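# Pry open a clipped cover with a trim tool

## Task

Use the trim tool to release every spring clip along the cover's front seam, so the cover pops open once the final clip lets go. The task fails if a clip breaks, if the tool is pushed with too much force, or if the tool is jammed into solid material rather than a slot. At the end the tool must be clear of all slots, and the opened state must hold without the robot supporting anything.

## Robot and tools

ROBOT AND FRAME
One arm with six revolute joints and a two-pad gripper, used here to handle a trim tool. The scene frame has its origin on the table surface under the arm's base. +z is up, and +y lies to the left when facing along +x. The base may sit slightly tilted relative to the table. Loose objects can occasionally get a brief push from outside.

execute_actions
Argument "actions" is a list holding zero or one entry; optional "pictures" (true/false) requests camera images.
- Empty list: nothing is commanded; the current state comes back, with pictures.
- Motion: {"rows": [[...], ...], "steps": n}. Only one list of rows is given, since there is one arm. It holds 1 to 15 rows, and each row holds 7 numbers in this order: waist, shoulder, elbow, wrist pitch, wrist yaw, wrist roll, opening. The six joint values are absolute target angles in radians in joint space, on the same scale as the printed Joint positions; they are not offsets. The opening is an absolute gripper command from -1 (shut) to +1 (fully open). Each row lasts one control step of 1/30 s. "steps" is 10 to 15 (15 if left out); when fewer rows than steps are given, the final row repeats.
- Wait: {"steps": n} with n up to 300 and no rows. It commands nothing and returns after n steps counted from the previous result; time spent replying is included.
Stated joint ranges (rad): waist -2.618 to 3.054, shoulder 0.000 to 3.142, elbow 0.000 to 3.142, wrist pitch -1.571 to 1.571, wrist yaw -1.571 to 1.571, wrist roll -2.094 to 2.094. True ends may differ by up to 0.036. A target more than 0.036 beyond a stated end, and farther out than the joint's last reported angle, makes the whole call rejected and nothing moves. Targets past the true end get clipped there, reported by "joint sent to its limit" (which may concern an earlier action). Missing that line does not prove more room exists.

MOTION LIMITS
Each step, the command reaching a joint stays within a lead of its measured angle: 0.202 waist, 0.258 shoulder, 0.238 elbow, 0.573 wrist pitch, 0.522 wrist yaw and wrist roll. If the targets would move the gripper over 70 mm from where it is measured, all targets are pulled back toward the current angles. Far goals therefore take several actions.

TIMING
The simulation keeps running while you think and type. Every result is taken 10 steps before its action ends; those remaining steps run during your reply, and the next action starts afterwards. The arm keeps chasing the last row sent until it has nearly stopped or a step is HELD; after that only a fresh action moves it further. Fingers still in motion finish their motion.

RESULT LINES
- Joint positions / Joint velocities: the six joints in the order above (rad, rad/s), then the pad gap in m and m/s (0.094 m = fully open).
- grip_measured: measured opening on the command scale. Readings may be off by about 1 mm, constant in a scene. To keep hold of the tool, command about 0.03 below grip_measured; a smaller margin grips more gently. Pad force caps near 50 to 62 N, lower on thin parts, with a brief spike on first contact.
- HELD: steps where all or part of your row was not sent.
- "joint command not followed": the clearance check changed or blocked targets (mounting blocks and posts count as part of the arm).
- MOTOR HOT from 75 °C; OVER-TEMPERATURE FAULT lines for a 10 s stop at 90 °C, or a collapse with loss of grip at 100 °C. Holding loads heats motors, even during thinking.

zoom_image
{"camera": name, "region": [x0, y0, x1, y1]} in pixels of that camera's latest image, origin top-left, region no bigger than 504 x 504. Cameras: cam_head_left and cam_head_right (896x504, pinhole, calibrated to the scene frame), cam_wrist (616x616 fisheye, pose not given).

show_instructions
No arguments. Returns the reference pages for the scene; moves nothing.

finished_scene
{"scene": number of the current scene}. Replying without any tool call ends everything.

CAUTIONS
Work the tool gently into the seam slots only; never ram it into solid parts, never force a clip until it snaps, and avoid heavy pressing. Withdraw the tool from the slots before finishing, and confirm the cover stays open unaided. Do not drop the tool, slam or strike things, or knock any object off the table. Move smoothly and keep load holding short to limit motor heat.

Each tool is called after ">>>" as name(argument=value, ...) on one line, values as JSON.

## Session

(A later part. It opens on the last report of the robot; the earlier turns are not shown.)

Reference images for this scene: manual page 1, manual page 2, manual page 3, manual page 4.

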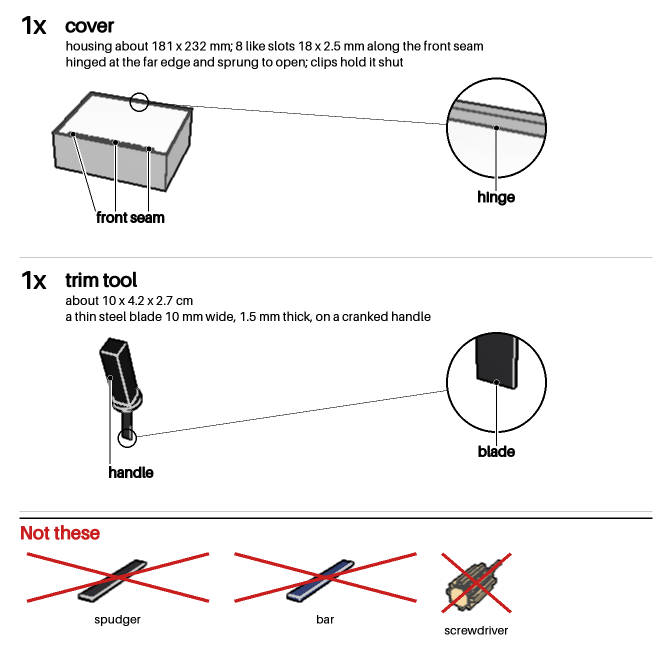

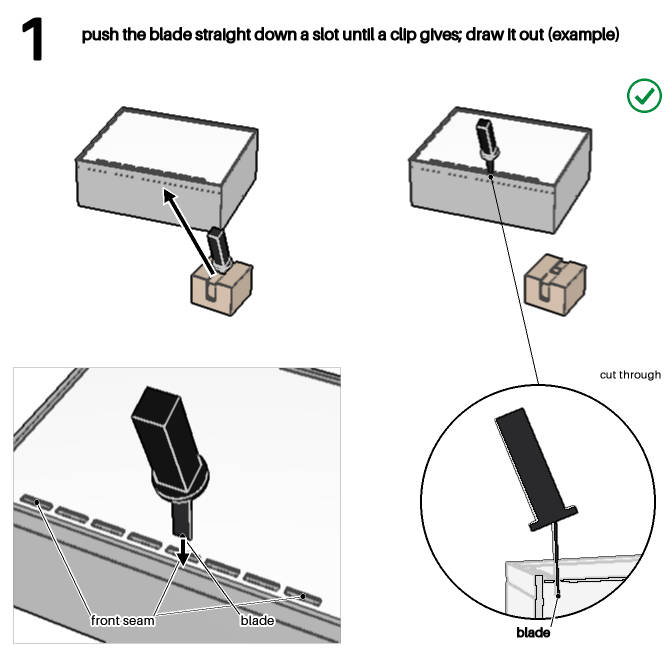

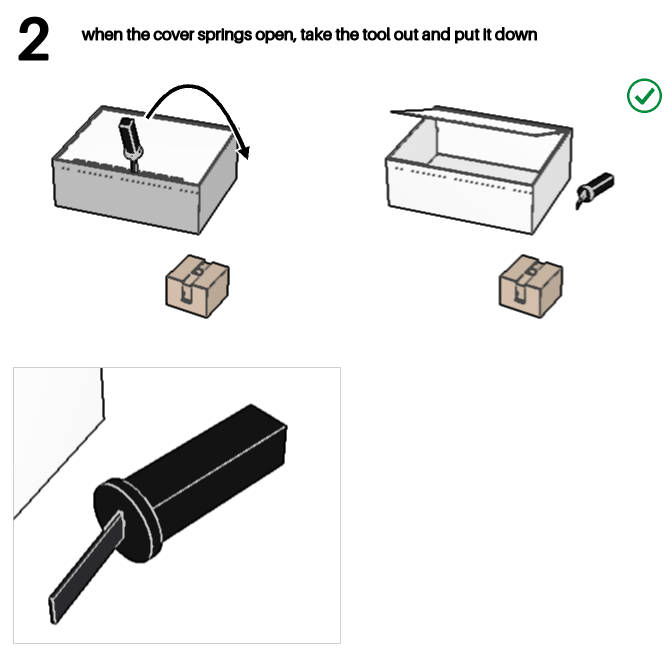

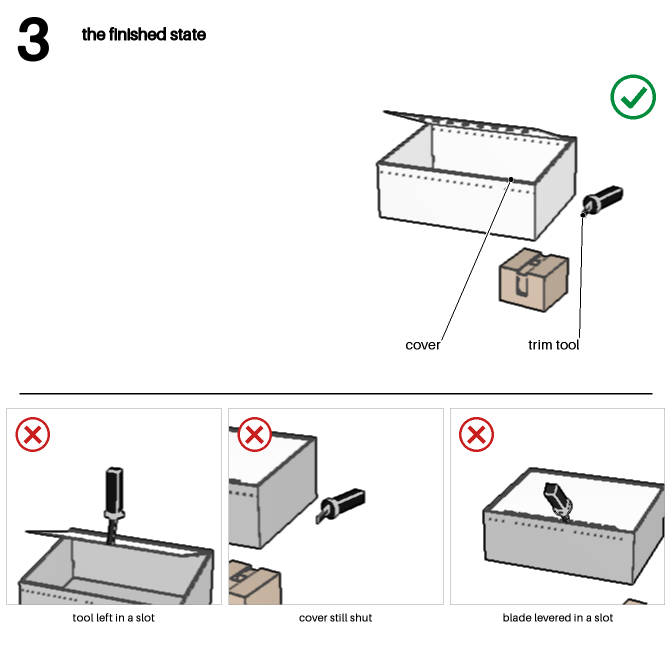

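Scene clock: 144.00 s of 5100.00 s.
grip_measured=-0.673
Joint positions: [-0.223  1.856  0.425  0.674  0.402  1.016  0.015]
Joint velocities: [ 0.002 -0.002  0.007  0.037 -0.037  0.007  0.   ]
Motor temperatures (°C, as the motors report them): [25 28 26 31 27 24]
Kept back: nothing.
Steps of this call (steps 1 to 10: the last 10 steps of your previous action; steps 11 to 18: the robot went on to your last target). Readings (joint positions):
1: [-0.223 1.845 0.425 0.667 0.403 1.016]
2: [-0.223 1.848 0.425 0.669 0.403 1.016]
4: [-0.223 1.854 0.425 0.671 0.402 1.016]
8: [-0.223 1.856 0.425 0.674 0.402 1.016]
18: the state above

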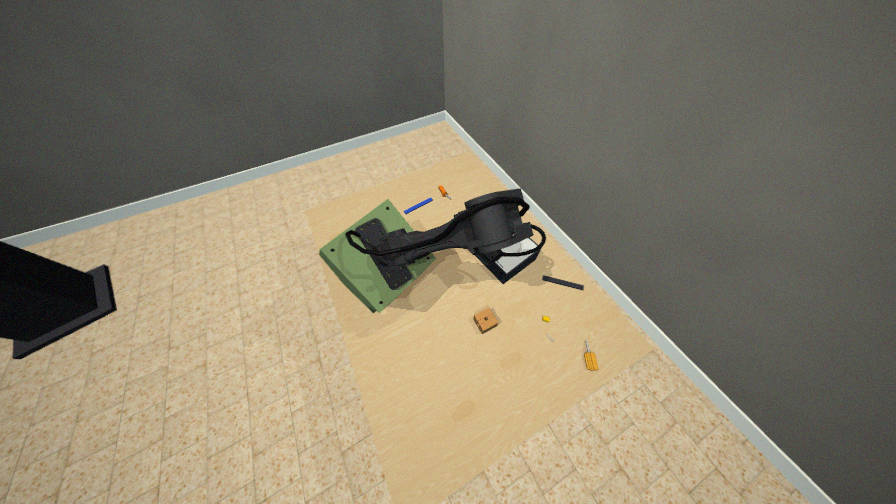

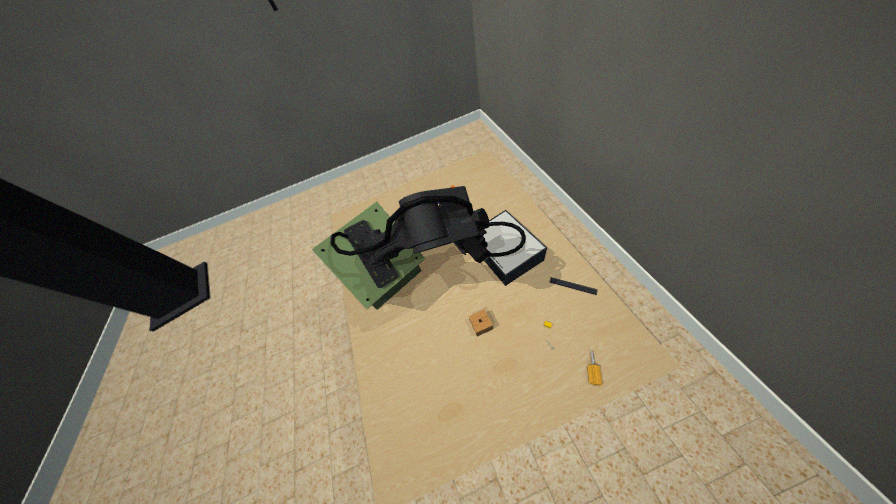

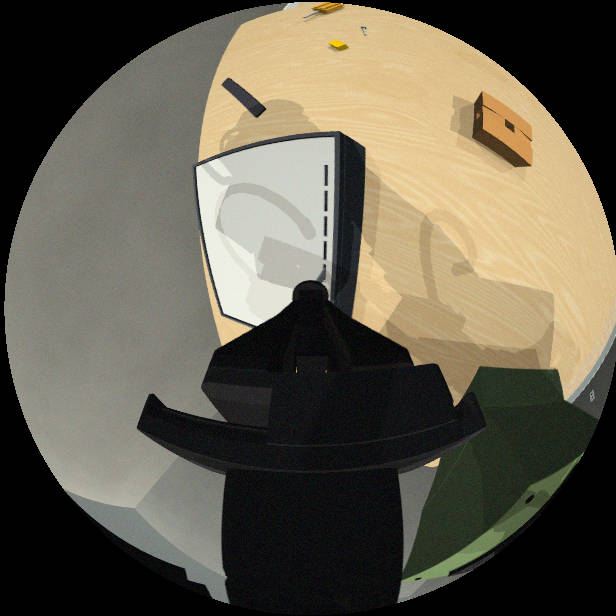

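>>> execute_actions(actions=[{"rows": [[-0.236,1.883,0.404,0.690,0.390,1.004,-0.7],[-0.240,1.886,0.404,0.694,0.389,1.003,-0.7],[-0.243,1.889,0.404,0.698,0.388,1.002,-0.7],[-0.245,1.892,0.404,0.702,0.387,1.001,-0.7],[-0.246,1.895,0.404,0.705,0.386,1.001,-0.7],[-0.247,1.898,0.404,0.708,0.385,1.000,-0.7],[-0.247,1.901,0.404,0.711,0.384,1.000,-0.7],[-0.248,1.904,0.404,0.714,0.383,0.999,-0.7]], "steps": 12}])

>>> execute_actions(actions=[{"steps": 18}], pictures=true)

>>> zoom_image(camera="cam_wrist", region=[295, 245, 365, 308])

Scene clock: 144.67 s of 5100.00 s.
grip_measured=-0.673
Joint positions: [-0.226  1.859  0.425  0.677  0.4    1.016  0.015]
Joint velocities: [-0.095  0.09  -0.032  0.095 -0.051  0.037  0.   ]
Motor temperatures (°C, as the motors report them): [25 28 26 31 27 24]
Steps of this call (steps 1 to 15: the robot went on to your last target; steps 16 to 18: nothing new was sent; steps 19 to 20: the first 2 steps of this action). Readings (joint positions):
19: [-0.224 1.857 0.425 0.675 0.401 1.016]
20: the state above

Scene clock: 145.27 s of 5100.00 s.
grip_measured=-0.673
Joint positions: [-0.238  1.879  0.425  0.707  0.391  1.01   0.015]
Joint velocities: [-0.007 -0.007 -0.017  0.007 -0.007 -0.007 -0.   ]
Motor temperatures (°C, as the motors report them): [25 28 26 31 27 24]
Kept back: nothing.
Steps of this call (steps 1 to 10: the last 10 steps of your previous action; steps 11 to 18: the robot went on to your last target). Readings (joint positions):
1: [-0.229 1.862 0.425 0.682 0.398 1.015]
2: [-0.232 1.866 0.425 0.688 0.395 1.015]
4: [-0.236 1.872 0.425 0.697 0.392 1.014]
8: [-0.238 1.879 0.425 0.706 0.391 1.012]
18: the state above

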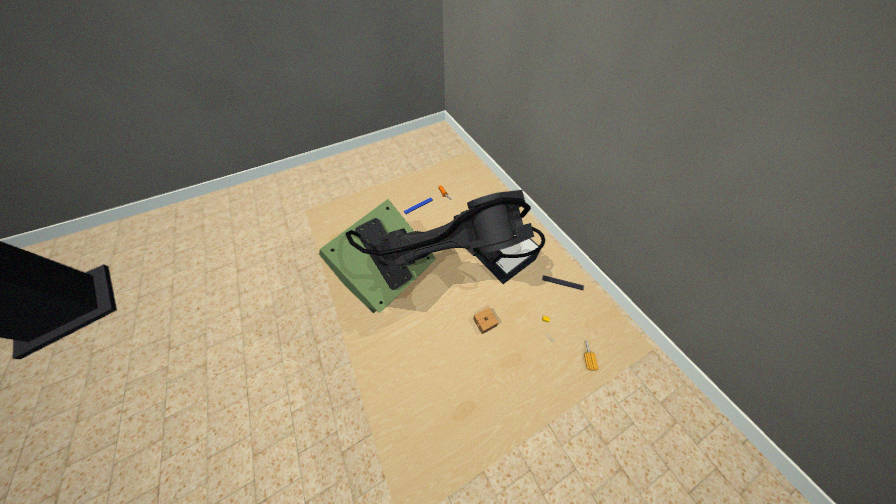

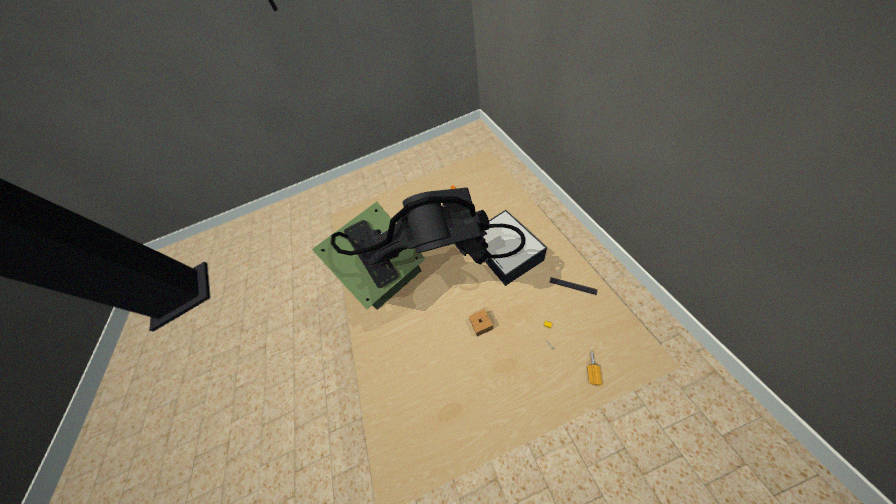

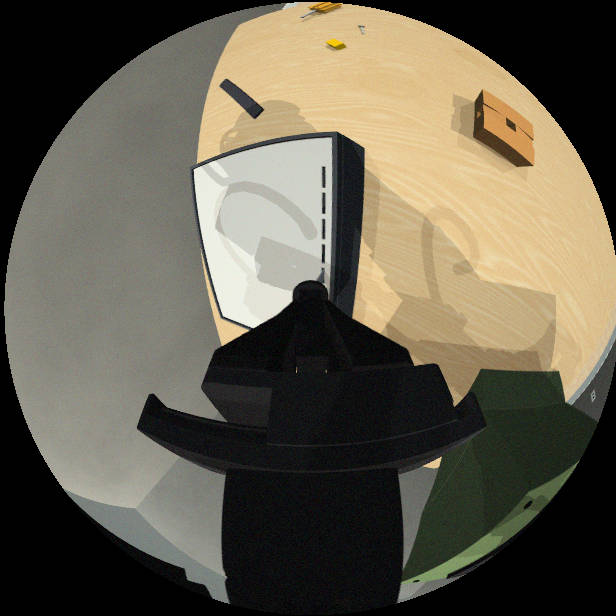

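Region (295, 245, 365, 308) of cam_wrist's 616x616 image, scaled by 7.200, with more detail than that image has; it fills the top 454 rows of this view, and the rest is white.

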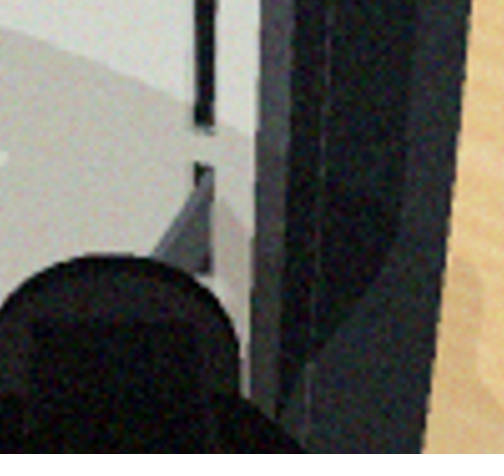

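>>> execute_actions(actions=[{"rows": [[-0.251,1.907,0.404,0.715,0.382,0.998,-0.7],[-0.252,1.909,0.404,0.717,0.381,0.997,-0.7],[-0.253,1.911,0.404,0.719,0.380,0.997,-0.7],[-0.254,1.913,0.404,0.720,0.380,0.996,-0.7],[-0.255,1.915,0.404,0.721,0.379,0.996,-0.7],[-0.255,1.917,0.404,0.722,0.379,0.995,-0.7]], "steps": 12}])

>>> execute_actions(actions=[{"steps": 16}])

Scene clock: 145.87 s of 5100.00 s.
grip_measured=-0.673
Joint positions: [-0.238  1.879  0.425  0.707  0.391  1.009  0.015]
Joint velocities: [-0.012  0.012  0.002 -0.037 -0.022 -0.037 -0.001]
Motor temperatures (°C, as the motors report them): [25 28 26 31 27 24]
Steps of this call (steps 1 to 15: the robot went on to your last target; step 16: nothing new was sent; steps 17 to 18: the first 2 steps of this action). Readings (joint positions):
17: [-0.238 1.879 0.425 0.707 0.391 1.009]
18: the state above

Scene clock: 146.40 s of 5100.00 s.
grip_measured=-0.673
Joint positions: [-0.24   1.886  0.425  0.715  0.388  1.005  0.015]
Joint velocities: [ 0.002  0.012  0.002 -0.051 -0.007 -0.007  0.   ]
Motor temperatures (°C, as the motors report them): [25 28 26 31 27 24]
Kept back: nothing.
Steps of this call (steps 1 to 10: the last 10 steps of your previous action; steps 11 to 15: the robot went on to your last target; step 16: nothing new was sent). Readings (joint positions):
1: [-0.238 1.879 0.425 0.707 0.391 1.009]
2: [-0.239 1.881 0.425 0.708 0.390 1.008]
4: [-0.240 1.885 0.425 0.714 0.388 1.007]
8: [-0.240 1.886 0.425 0.715 0.388 1.006]
16: the state above
The arm was judged still, so your last target was given up. Only a new action makes it travel on or press farther. Fingers that are still opening or closing keep moving.

>>> execute_actions(actions=[{"rows": [[-0.262,1.917,0.404,0.722,0.377,0.995,-0.7],[-0.264,1.920,0.404,0.723,0.376,0.995,-0.7],[-0.265,1.922,0.404,0.724,0.375,0.994,-0.7],[-0.266,1.924,0.404,0.725,0.375,0.994,-0.7],[-0.266,1.926,0.404,0.726,0.375,0.994,-0.7]], "steps": 12}])

>>> execute_actions(actions=[{"steps": 16}], pictures=true)

>>> zoom_image(camera="cam_wrist", region=[295, 245, 365, 308])

Scene clock: 147.40 s of 5100.00 s.
grip_measured=-0.673
Joint positions: [-0.242  1.886  0.425  0.716  0.386  1.005  0.015]
Joint velocities: [-0.042 -0.012 -0.017  0.051 -0.066  0.007  0.001]
Motor temperatures (°C, as the motors report them): [25 28 26 31 27 24]
Steps of this call (steps 1 to 28: nothing new was sent; steps 29 to 30: the first 2 steps of this action). Readings (joint positions):
29: [-0.241 1.886 0.425 0.716 0.387 1.005]
30: the state above

Scene clock: 147.93 s of 5100.00 s.
grip_measured=-0.673
Joint positions: [-0.245  1.886  0.425  0.717  0.381  1.004  0.015]
Joint velocities: [-0.007  0.012  0.002 -0.037 -0.051  0.007 -0.001]
Motor temperatures (°C, as the motors report them): [25 28 26 31 27 24]
Kept back: nothing.
Steps of this call (steps 1 to 10: the last 10 steps of your previous action; steps 11 to 15: the robot went on to your last target; step 16: nothing new was sent). Readings (joint positions):
1: [-0.244 1.886 0.425 0.716 0.384 1.005]
2: [-0.245 1.886 0.425 0.717 0.382 1.005]
4: [-0.245 1.886 0.425 0.717 0.381 1.004]
8: [-0.245 1.886 0.425 0.717 0.381 1.004]
16: the state above
The arm was judged still, so your last target was given up. Only a new action makes it travel on or press farther. Fingers that are still opening or closing keep moving.

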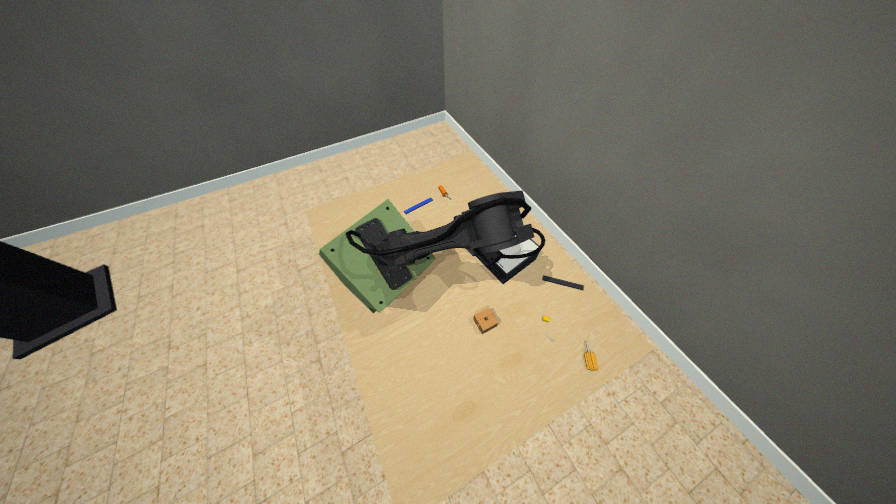

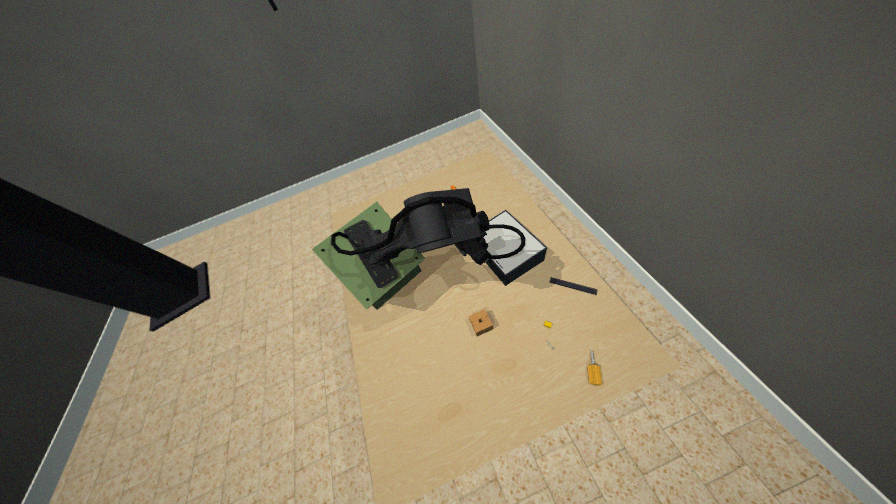

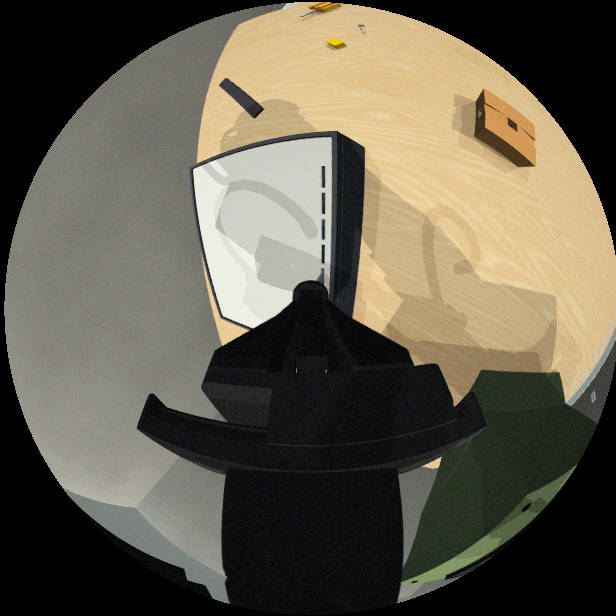

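Region (295, 245, 365, 308) of cam_wrist's 616x616 image, scaled by 7.200, with more detail than that image has; it fills the top 454 rows of this view, and the rest is white.

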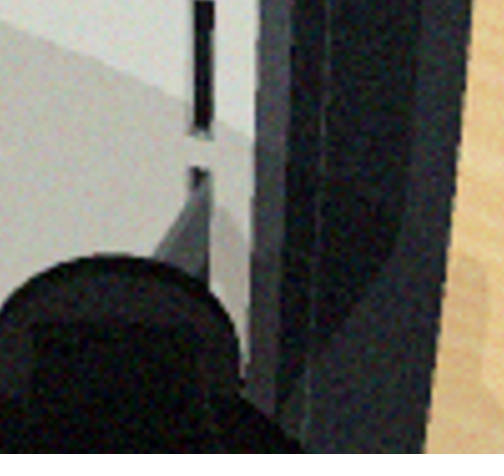

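>>> execute_actions(actions=[{"rows": [[-0.225,1.867,0.404,0.697,0.392,1.013,-0.7],[-0.222,1.859,0.404,0.687,0.395,1.015,-0.7],[-0.219,1.851,0.404,0.677,0.398,1.017,-0.7],[-0.216,1.843,0.404,0.667,0.401,1.019,-0.7],[-0.213,1.835,0.404,0.657,0.404,1.021,-0.7],[-0.210,1.827,0.404,0.647,0.407,1.023,-0.7],[-0.207,1.819,0.404,0.637,0.410,1.025,-0.7],[-0.204,1.811,0.404,0.627,0.413,1.027,-0.7],[-0.201,1.803,0.404,0.617,0.416,1.029,-0.7],[-0.198,1.795,0.404,0.607,0.419,1.031,-0.7],[-0.195,1.787,0.404,0.597,0.422,1.033,-0.7]], "steps": 14}])

>>> execute_actions(actions=[{"steps": 16}])

Scene clock: 151.77 s of 5100.00 s.
grip_measured=-0.673
Joint positions: [-0.238  1.873  0.425  0.701  0.387  1.006  0.015]
Joint velocities: [ 0.056 -0.164  0.002 -0.139  0.139  0.037  0.   ]
Motor temperatures (°C, as the motors report them): [25 28 26 31 27 24]
Steps of this call (steps 1 to 90: nothing new was sent; then 0.70 s passed at rest; steps 91 to 94: the first 4 steps of this action). Readings (joint positions):
91: [-0.244 1.885 0.425 0.715 0.382 1.004]
92: [-0.242 1.882 0.425 0.712 0.384 1.005]
94: the state above

Scene clock: 152.30 s of 5100.00 s.
grip_measured=-0.673
Joint positions: [-0.212  1.803  0.425  0.624  0.409  1.026  0.015]
Joint velocities: [-0.007  0.002 -0.017 -0.095  0.037 -0.007  0.001]
Motor temperatures (°C, as the motors report them): [25 28 26 31 27 24]
Kept back: nothing.
Steps of this call (steps 1 to 10: the last 10 steps of your previous action; steps 11 to 16: the robot went on to your last target). Readings (joint positions):
1: [-0.236 1.867 0.425 0.694 0.389 1.008]
2: [-0.233 1.860 0.425 0.687 0.391 1.010]
4: [-0.228 1.844 0.425 0.671 0.395 1.013]
8: [-0.215 1.811 0.425 0.645 0.403 1.020]
16: the state above

>>> execute_actions(actions=[{"rows": [[-0.188,1.787,0.400,0.597,0.426,1.037,-0.7],[-0.182,1.800,0.399,0.620,0.430,1.041,-0.7],[-0.176,1.825,0.398,0.640,0.434,1.045,-0.7],[-0.170,1.832,0.397,0.645,0.438,1.049,-0.7],[-0.164,1.839,0.396,0.650,0.442,1.053,-0.7],[-0.158,1.846,0.396,0.654,0.446,1.058,-0.7],[-0.152,1.853,0.396,0.658,0.450,1.062,-0.7],[-0.146,1.860,0.396,0.662,0.455,1.067,-0.7],[-0.140,1.867,0.396,0.666,0.460,1.072,-0.7],[-0.133,1.873,0.396,0.670,0.465,1.077,-0.7],[-0.126,1.879,0.396,0.674,0.470,1.082,-0.7],[-0.119,1.885,0.396,0.679,0.476,1.087,-0.7]], "steps": 15}])

>>> execute_actions(actions=[{"steps": 24}], pictures=true)

>>> zoom_image(camera="cam_wrist", region=[295, 245, 365, 308])

Scene clock: 153.13 s of 5100.00 s.
grip_measured=-0.673
Joint positions: [-0.193  1.808  0.425  0.628  0.421  1.035  0.015]
Joint velocities: [ 0.208  0.129  0.002  0.066  0.022  0.051 -0.001]
Motor temperatures (°C, as the motors report them): [25 28 26 31 27 24]
Steps of this call (steps 1 to 15: the robot went on to your last target; steps 16 to 20: nothing new was sent; steps 21 to 25: the first 5 steps of this action). Readings (joint positions):
21: [-0.211 1.803 0.425 0.619 0.412 1.027]
22: [-0.208 1.803 0.425 0.619 0.413 1.028]
24: [-0.199 1.804 0.425 0.623 0.418 1.033]
25: the state above

Scene clock: 153.93 s of 5100.00 s.
grip_measured=-0.673
Joint positions: [-0.134  1.869  0.425  0.667  0.464  1.08   0.015]
Joint velocities: [ 0.007 -0.002 -0.002 -0.022 -0.11  -0.022  0.   ]
Motor temperatures (°C, as the motors report them): [25 28 26 31 27 24]
Kept back: nothing.
Steps of this call (steps 1 to 10: the last 10 steps of your previous action; steps 11 to 24: the robot went on to your last target). Readings (joint positions):
1: [-0.186 1.814 0.425 0.632 0.424 1.038]
2: [-0.179 1.821 0.425 0.636 0.427 1.042]
4: [-0.166 1.837 0.425 0.642 0.434 1.049]
8: [-0.142 1.864 0.425 0.653 0.449 1.066]
24: the state above

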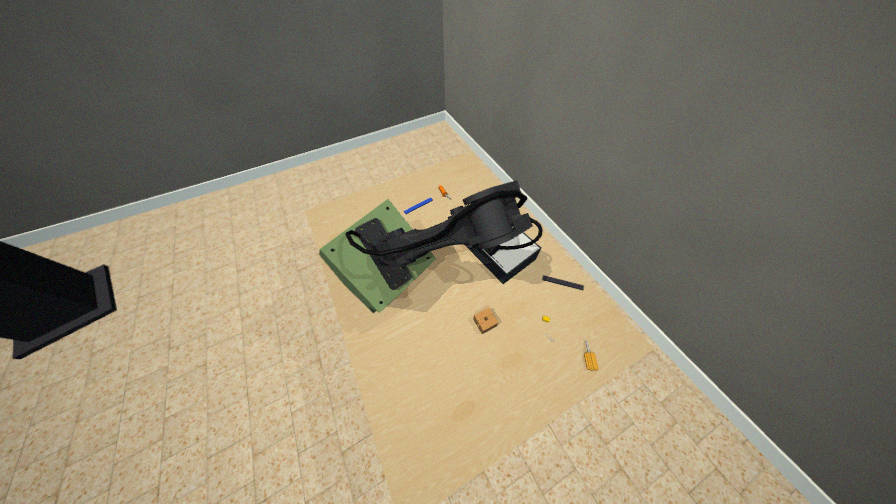

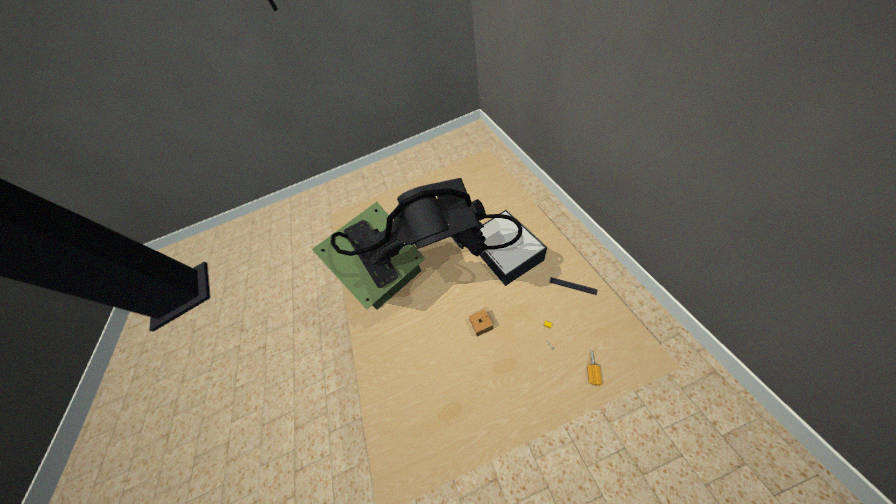

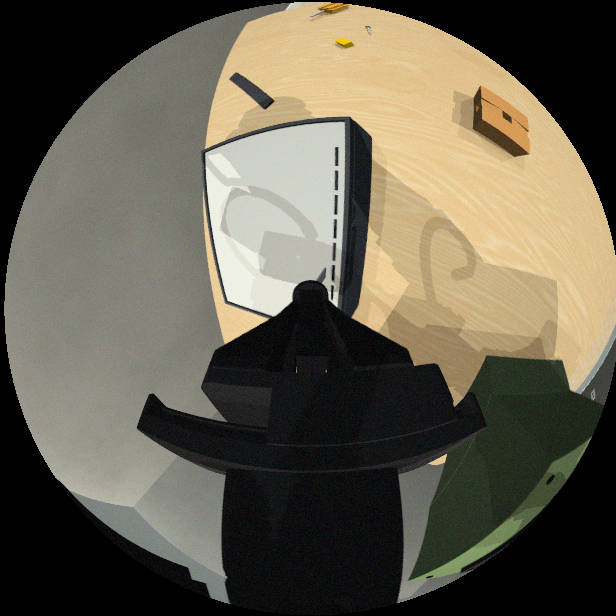

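Region (295, 245, 365, 308) of cam_wrist's 616x616 image, scaled by 7.200, with more detail than that image has; it fills the top 454 rows of this view, and the rest is white.

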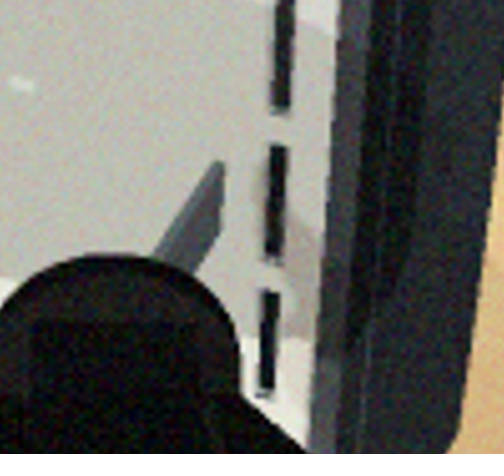

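>>> execute_actions(actions=[{"rows": [[-0.119,1.896,0.396,0.679,0.476,1.087,-0.7],[-0.119,1.899,0.396,0.679,0.476,1.087,-0.7],[-0.119,1.902,0.396,0.679,0.476,1.087,-0.7],[-0.119,1.905,0.396,0.679,0.476,1.087,-0.7],[-0.119,1.908,0.396,0.679,0.476,1.087,-0.7],[-0.119,1.911,0.396,0.679,0.476,1.087,-0.7]], "steps": 12}])

>>> execute_actions(actions=[{"steps": 18}], pictures=true)

>>> zoom_image(camera="cam_wrist", region=[295, 245, 365, 308])

Scene clock: 155.00 s of 5100.00 s.
grip_measured=-0.673
Joint positions: [-0.134  1.871  0.425  0.668  0.465  1.081  0.015]
Joint velocities: [ 0.002  0.071 -0.002 -0.007  0.066  0.051 -0.001]
Motor temperatures (°C, as the motors report them): [25 28 26 31 27 24]
Steps of this call (steps 1 to 15: the robot went on to your last target; steps 16 to 30: nothing new was sent; steps 31 to 32: the first 2 steps of this action). Readings (joint positions):
31: [-0.134 1.869 0.425 0.667 0.465 1.081]
32: the state above

Scene clock: 155.60 s of 5100.00 s.
grip_measured=-0.673
Joint positions: [-0.134  1.895  0.425  0.67   0.465  1.081  0.015]
Joint velocities: [-0.027 -0.002 -0.002 -0.11  -0.051 -0.066 -0.   ]
Motor temperatures (°C, as the motors report them): [25 28 26 31 27 24]
Kept back: nothing.
Steps of this call (steps 1 to 10: the last 10 steps of your previous action; steps 11 to 18: the robot went on to your last target). Readings (joint positions):
1: [-0.134 1.874 0.425 0.670 0.465 1.081]
2: [-0.134 1.878 0.425 0.670 0.465 1.081]
4: [-0.134 1.888 0.425 0.670 0.465 1.081]
8: [-0.134 1.895 0.425 0.670 0.465 1.081]
18: the state above

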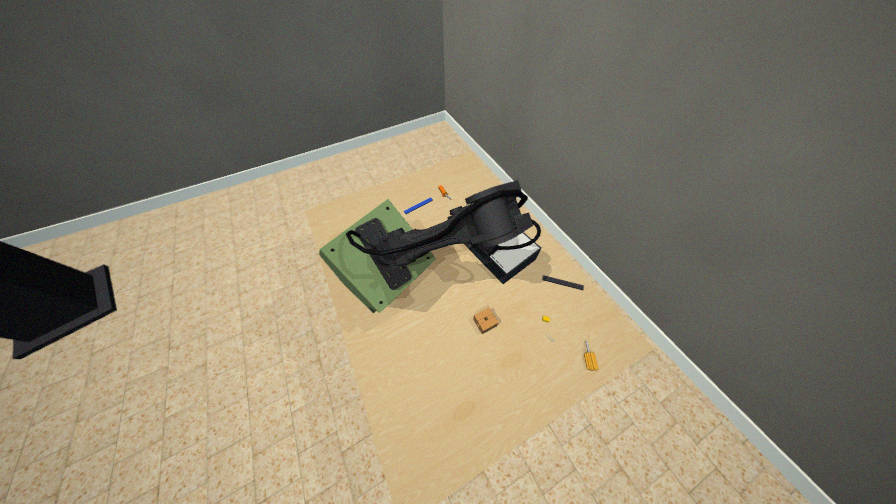

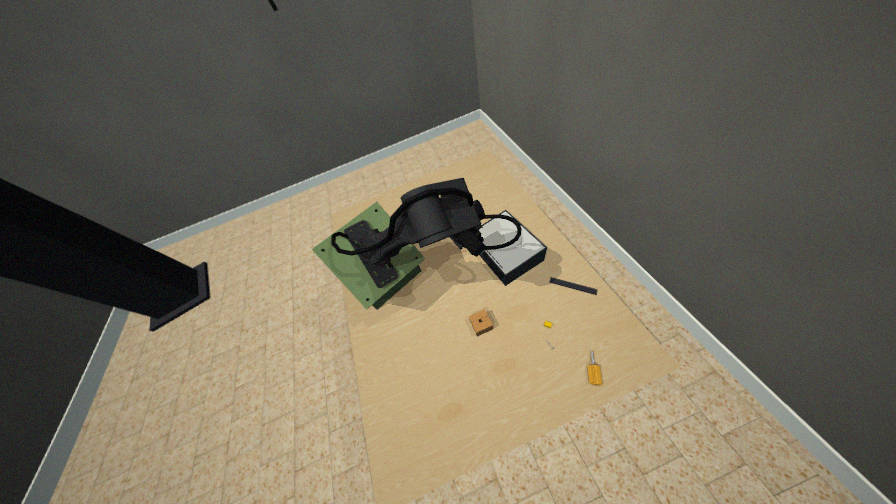

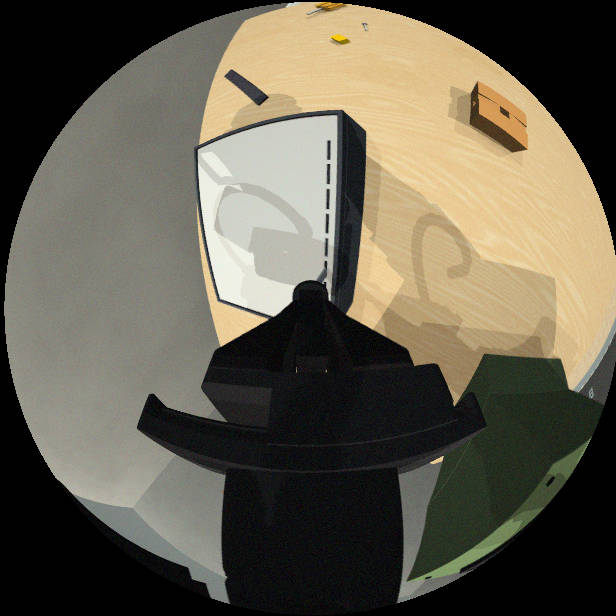

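Region (295, 245, 365, 308) of cam_wrist's 616x616 image, scaled by 7.200, with more detail than that image has; it fills the top 454 rows of this view, and the rest is white.

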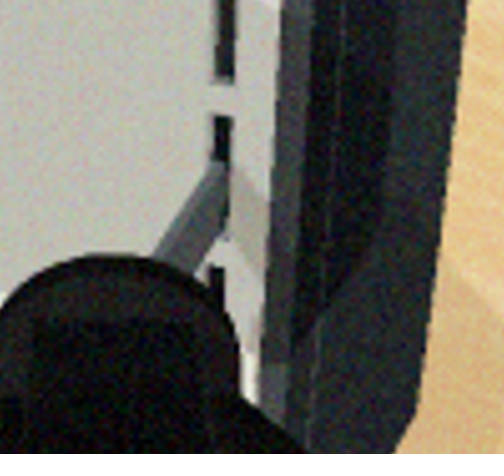

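>>> execute_actions(actions=[{"rows": [[-0.156,1.911,0.396,0.690,0.454,1.072,-0.7],[-0.156,1.922,0.396,0.694,0.452,1.072,-0.7],[-0.149,1.924,0.396,0.697,0.450,1.071,-0.7],[-0.148,1.925,0.396,0.699,0.449,1.070,-0.7],[-0.148,1.926,0.396,0.700,0.449,1.070,-0.7]], "steps": 11}])

>>> execute_actions(actions=[{"steps": 18}], pictures=true)

>>> zoom_image(camera="cam_wrist", region=[295, 245, 365, 308])

Scene clock: 157.90 s of 5100.00 s.
grip_measured=-0.673
Joint positions: [-0.136  1.895  0.425  0.671  0.464  1.081  0.015]
Joint velocities: [-0.1   -0.007  0.007  0.095 -0.066  0.007 -0.001]
Motor temperatures (°C, as the motors report them): [25 28 26 31 27 24]
Steps of this call (steps 1 to 15: the robot went on to your last target; steps 16 to 68: nothing new was sent; step 69: the first step of this action). Readings (joint positions):
69: the state above

Scene clock: 158.50 s of 5100.00 s.
grip_measured=-0.673
Joint positions: [-0.146  1.907  0.425  0.688  0.46   1.081  0.015]
Joint velocities: [-0.012  0.002 -0.002  0.022  0.037  0.022 -0.001]
Motor temperatures (°C, as the motors report them): [25 28 26 31 27 24]
Kept back: nothing.
Steps of this call (steps 1 to 10: the last 10 steps of your previous action; steps 11 to 18: the robot went on to your last target). Readings (joint positions):
1: [-0.140 1.896 0.425 0.674 0.463 1.081]
2: [-0.144 1.898 0.425 0.678 0.463 1.081]
4: [-0.146 1.904 0.425 0.682 0.463 1.081]
8: [-0.146 1.907 0.425 0.686 0.460 1.081]
18: the state above

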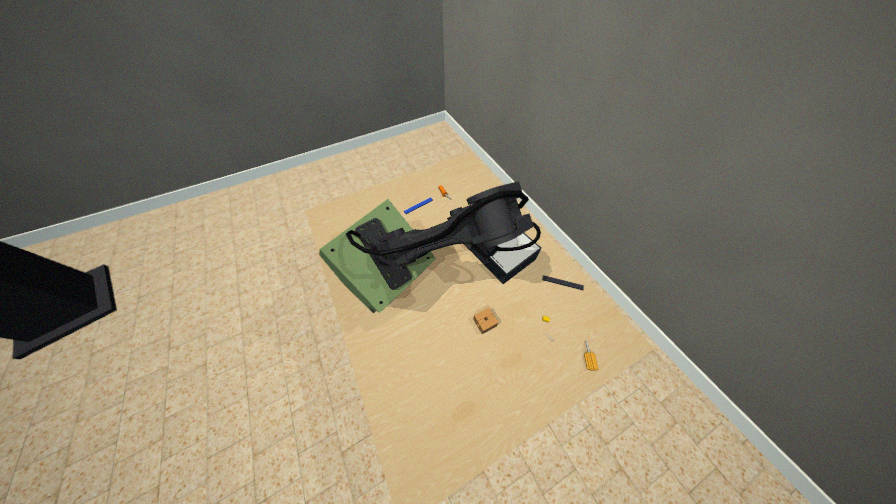

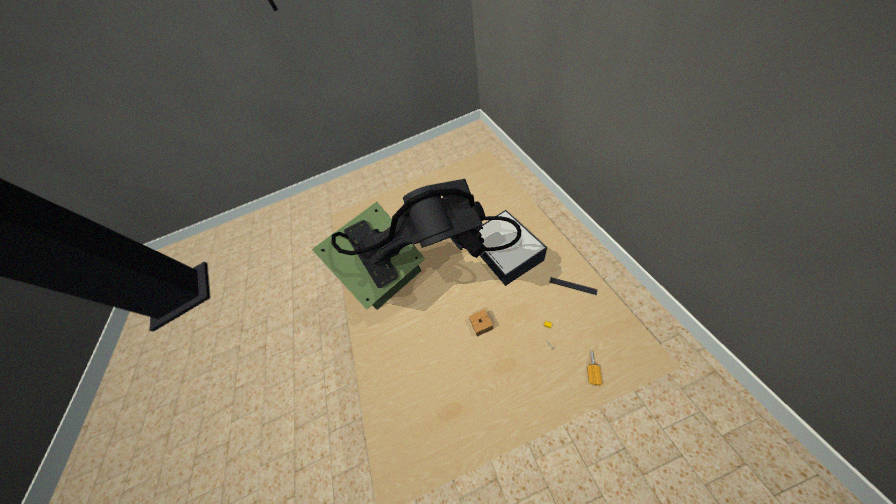

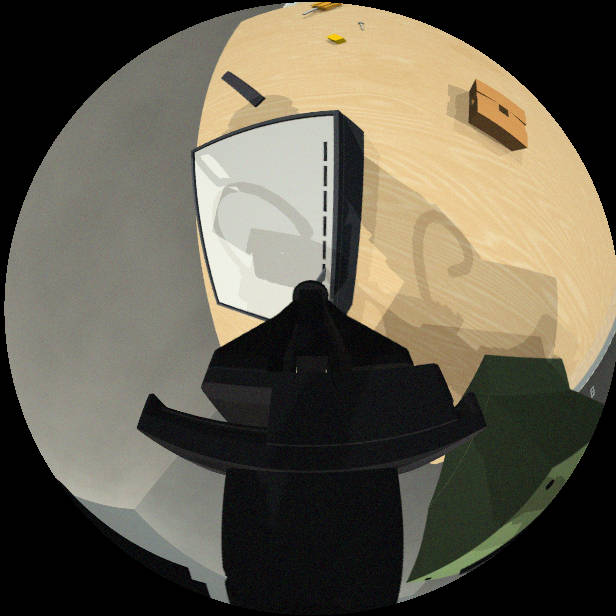

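Region (295, 245, 365, 308) of cam_wrist's 616x616 image, scaled by 7.200, with more detail than that image has; it fills the top 454 rows of this view, and the rest is white.

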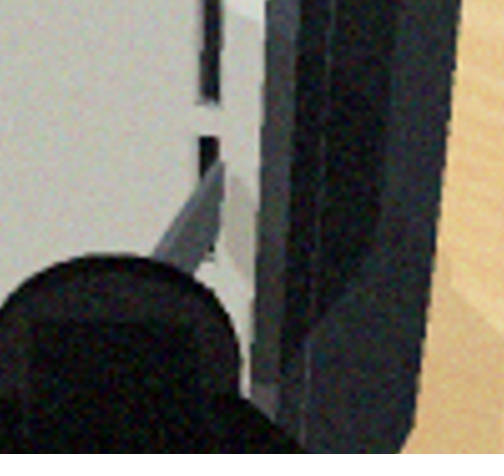

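>>> execute_actions(actions=[{"rows": [[-0.148,1.907,0.396,0.704,0.449,1.070,-0.7],[-0.148,1.907,0.396,0.706,0.449,1.070,-0.7],[-0.148,1.907,0.396,0.708,0.449,1.070,-0.7]], "steps": 11}])

>>> execute_actions(actions=[{"steps": 18}], pictures=true)

>>> zoom_image(camera="cam_wrist", region=[295, 245, 365, 308])

Scene clock: 159.23 s of 5100.00 s.
grip_measured=-0.673
Joint positions: [-0.146  1.907  0.425  0.689  0.459  1.081  0.015]
Joint velocities: [-0.002  0.007 -0.022  0.066  0.007 -0.022 -0.001]
Motor temperatures (°C, as the motors report them): [25 28 26 31 27 24]
Steps of this call (steps 1 to 15: the robot went on to your last target; steps 16 to 21: nothing new was sent; step 22: the first step of this action). Readings (joint positions):
22: the state above

Scene clock: 159.83 s of 5100.00 s.
grip_measured=-0.673
Joint positions: [-0.146  1.907  0.425  0.696  0.459  1.081  0.015]
Joint velocities: [ 0.017 -0.007 -0.002  0.007  0.007 -0.022 -0.   ]
Motor temperatures (°C, as the motors report them): [25 28 26 31 27 24]
Kept back: nothing.
Steps of this call (steps 1 to 10: the last 10 steps of your previous action; steps 11 to 15: the robot went on to your last target; steps 16 to 18: nothing new was sent). Readings (joint positions):
1: [-0.146 1.907 0.425 0.690 0.459 1.081]
2: [-0.146 1.907 0.425 0.691 0.459 1.081]
4: [-0.146 1.907 0.425 0.693 0.459 1.081]
8: [-0.146 1.907 0.425 0.695 0.459 1.081]
18: the state above
The arm was judged still, so your last target was given up. Only a new action makes it travel on or press farther. Fingers that are still opening or closing keep moving.

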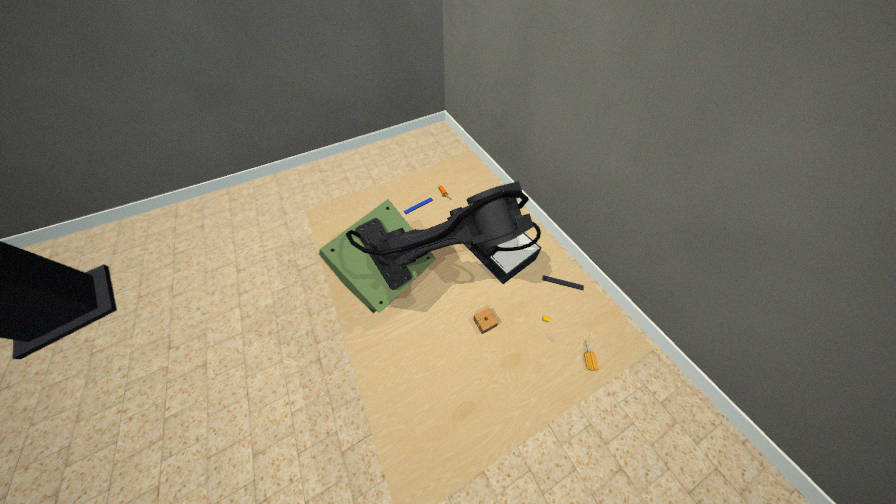

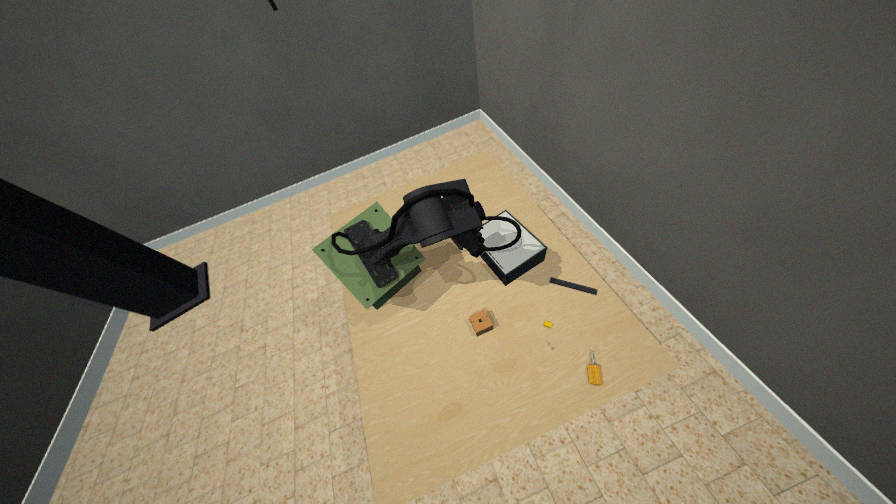

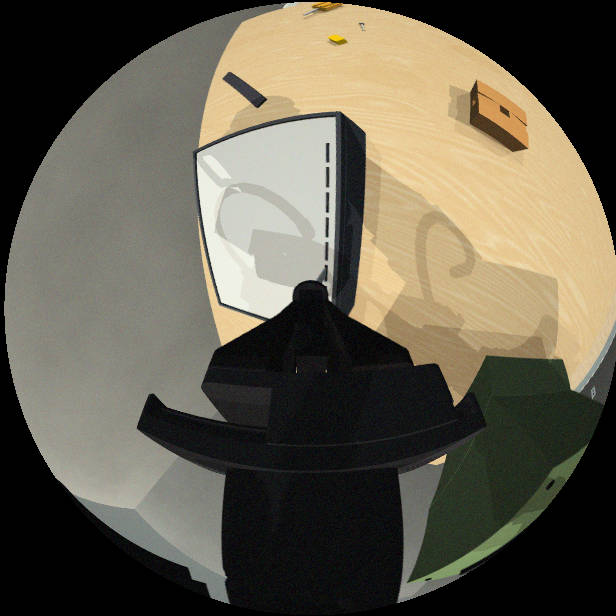

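Region (295, 245, 365, 308) of cam_wrist's 616x616 image, scaled by 7.200, with more detail than that image has; it fills the top 454 rows of this view, and the rest is white.

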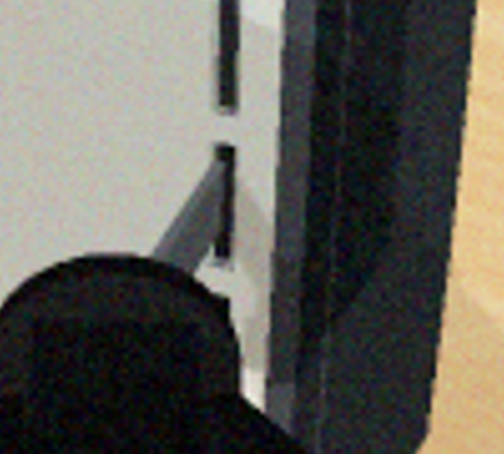

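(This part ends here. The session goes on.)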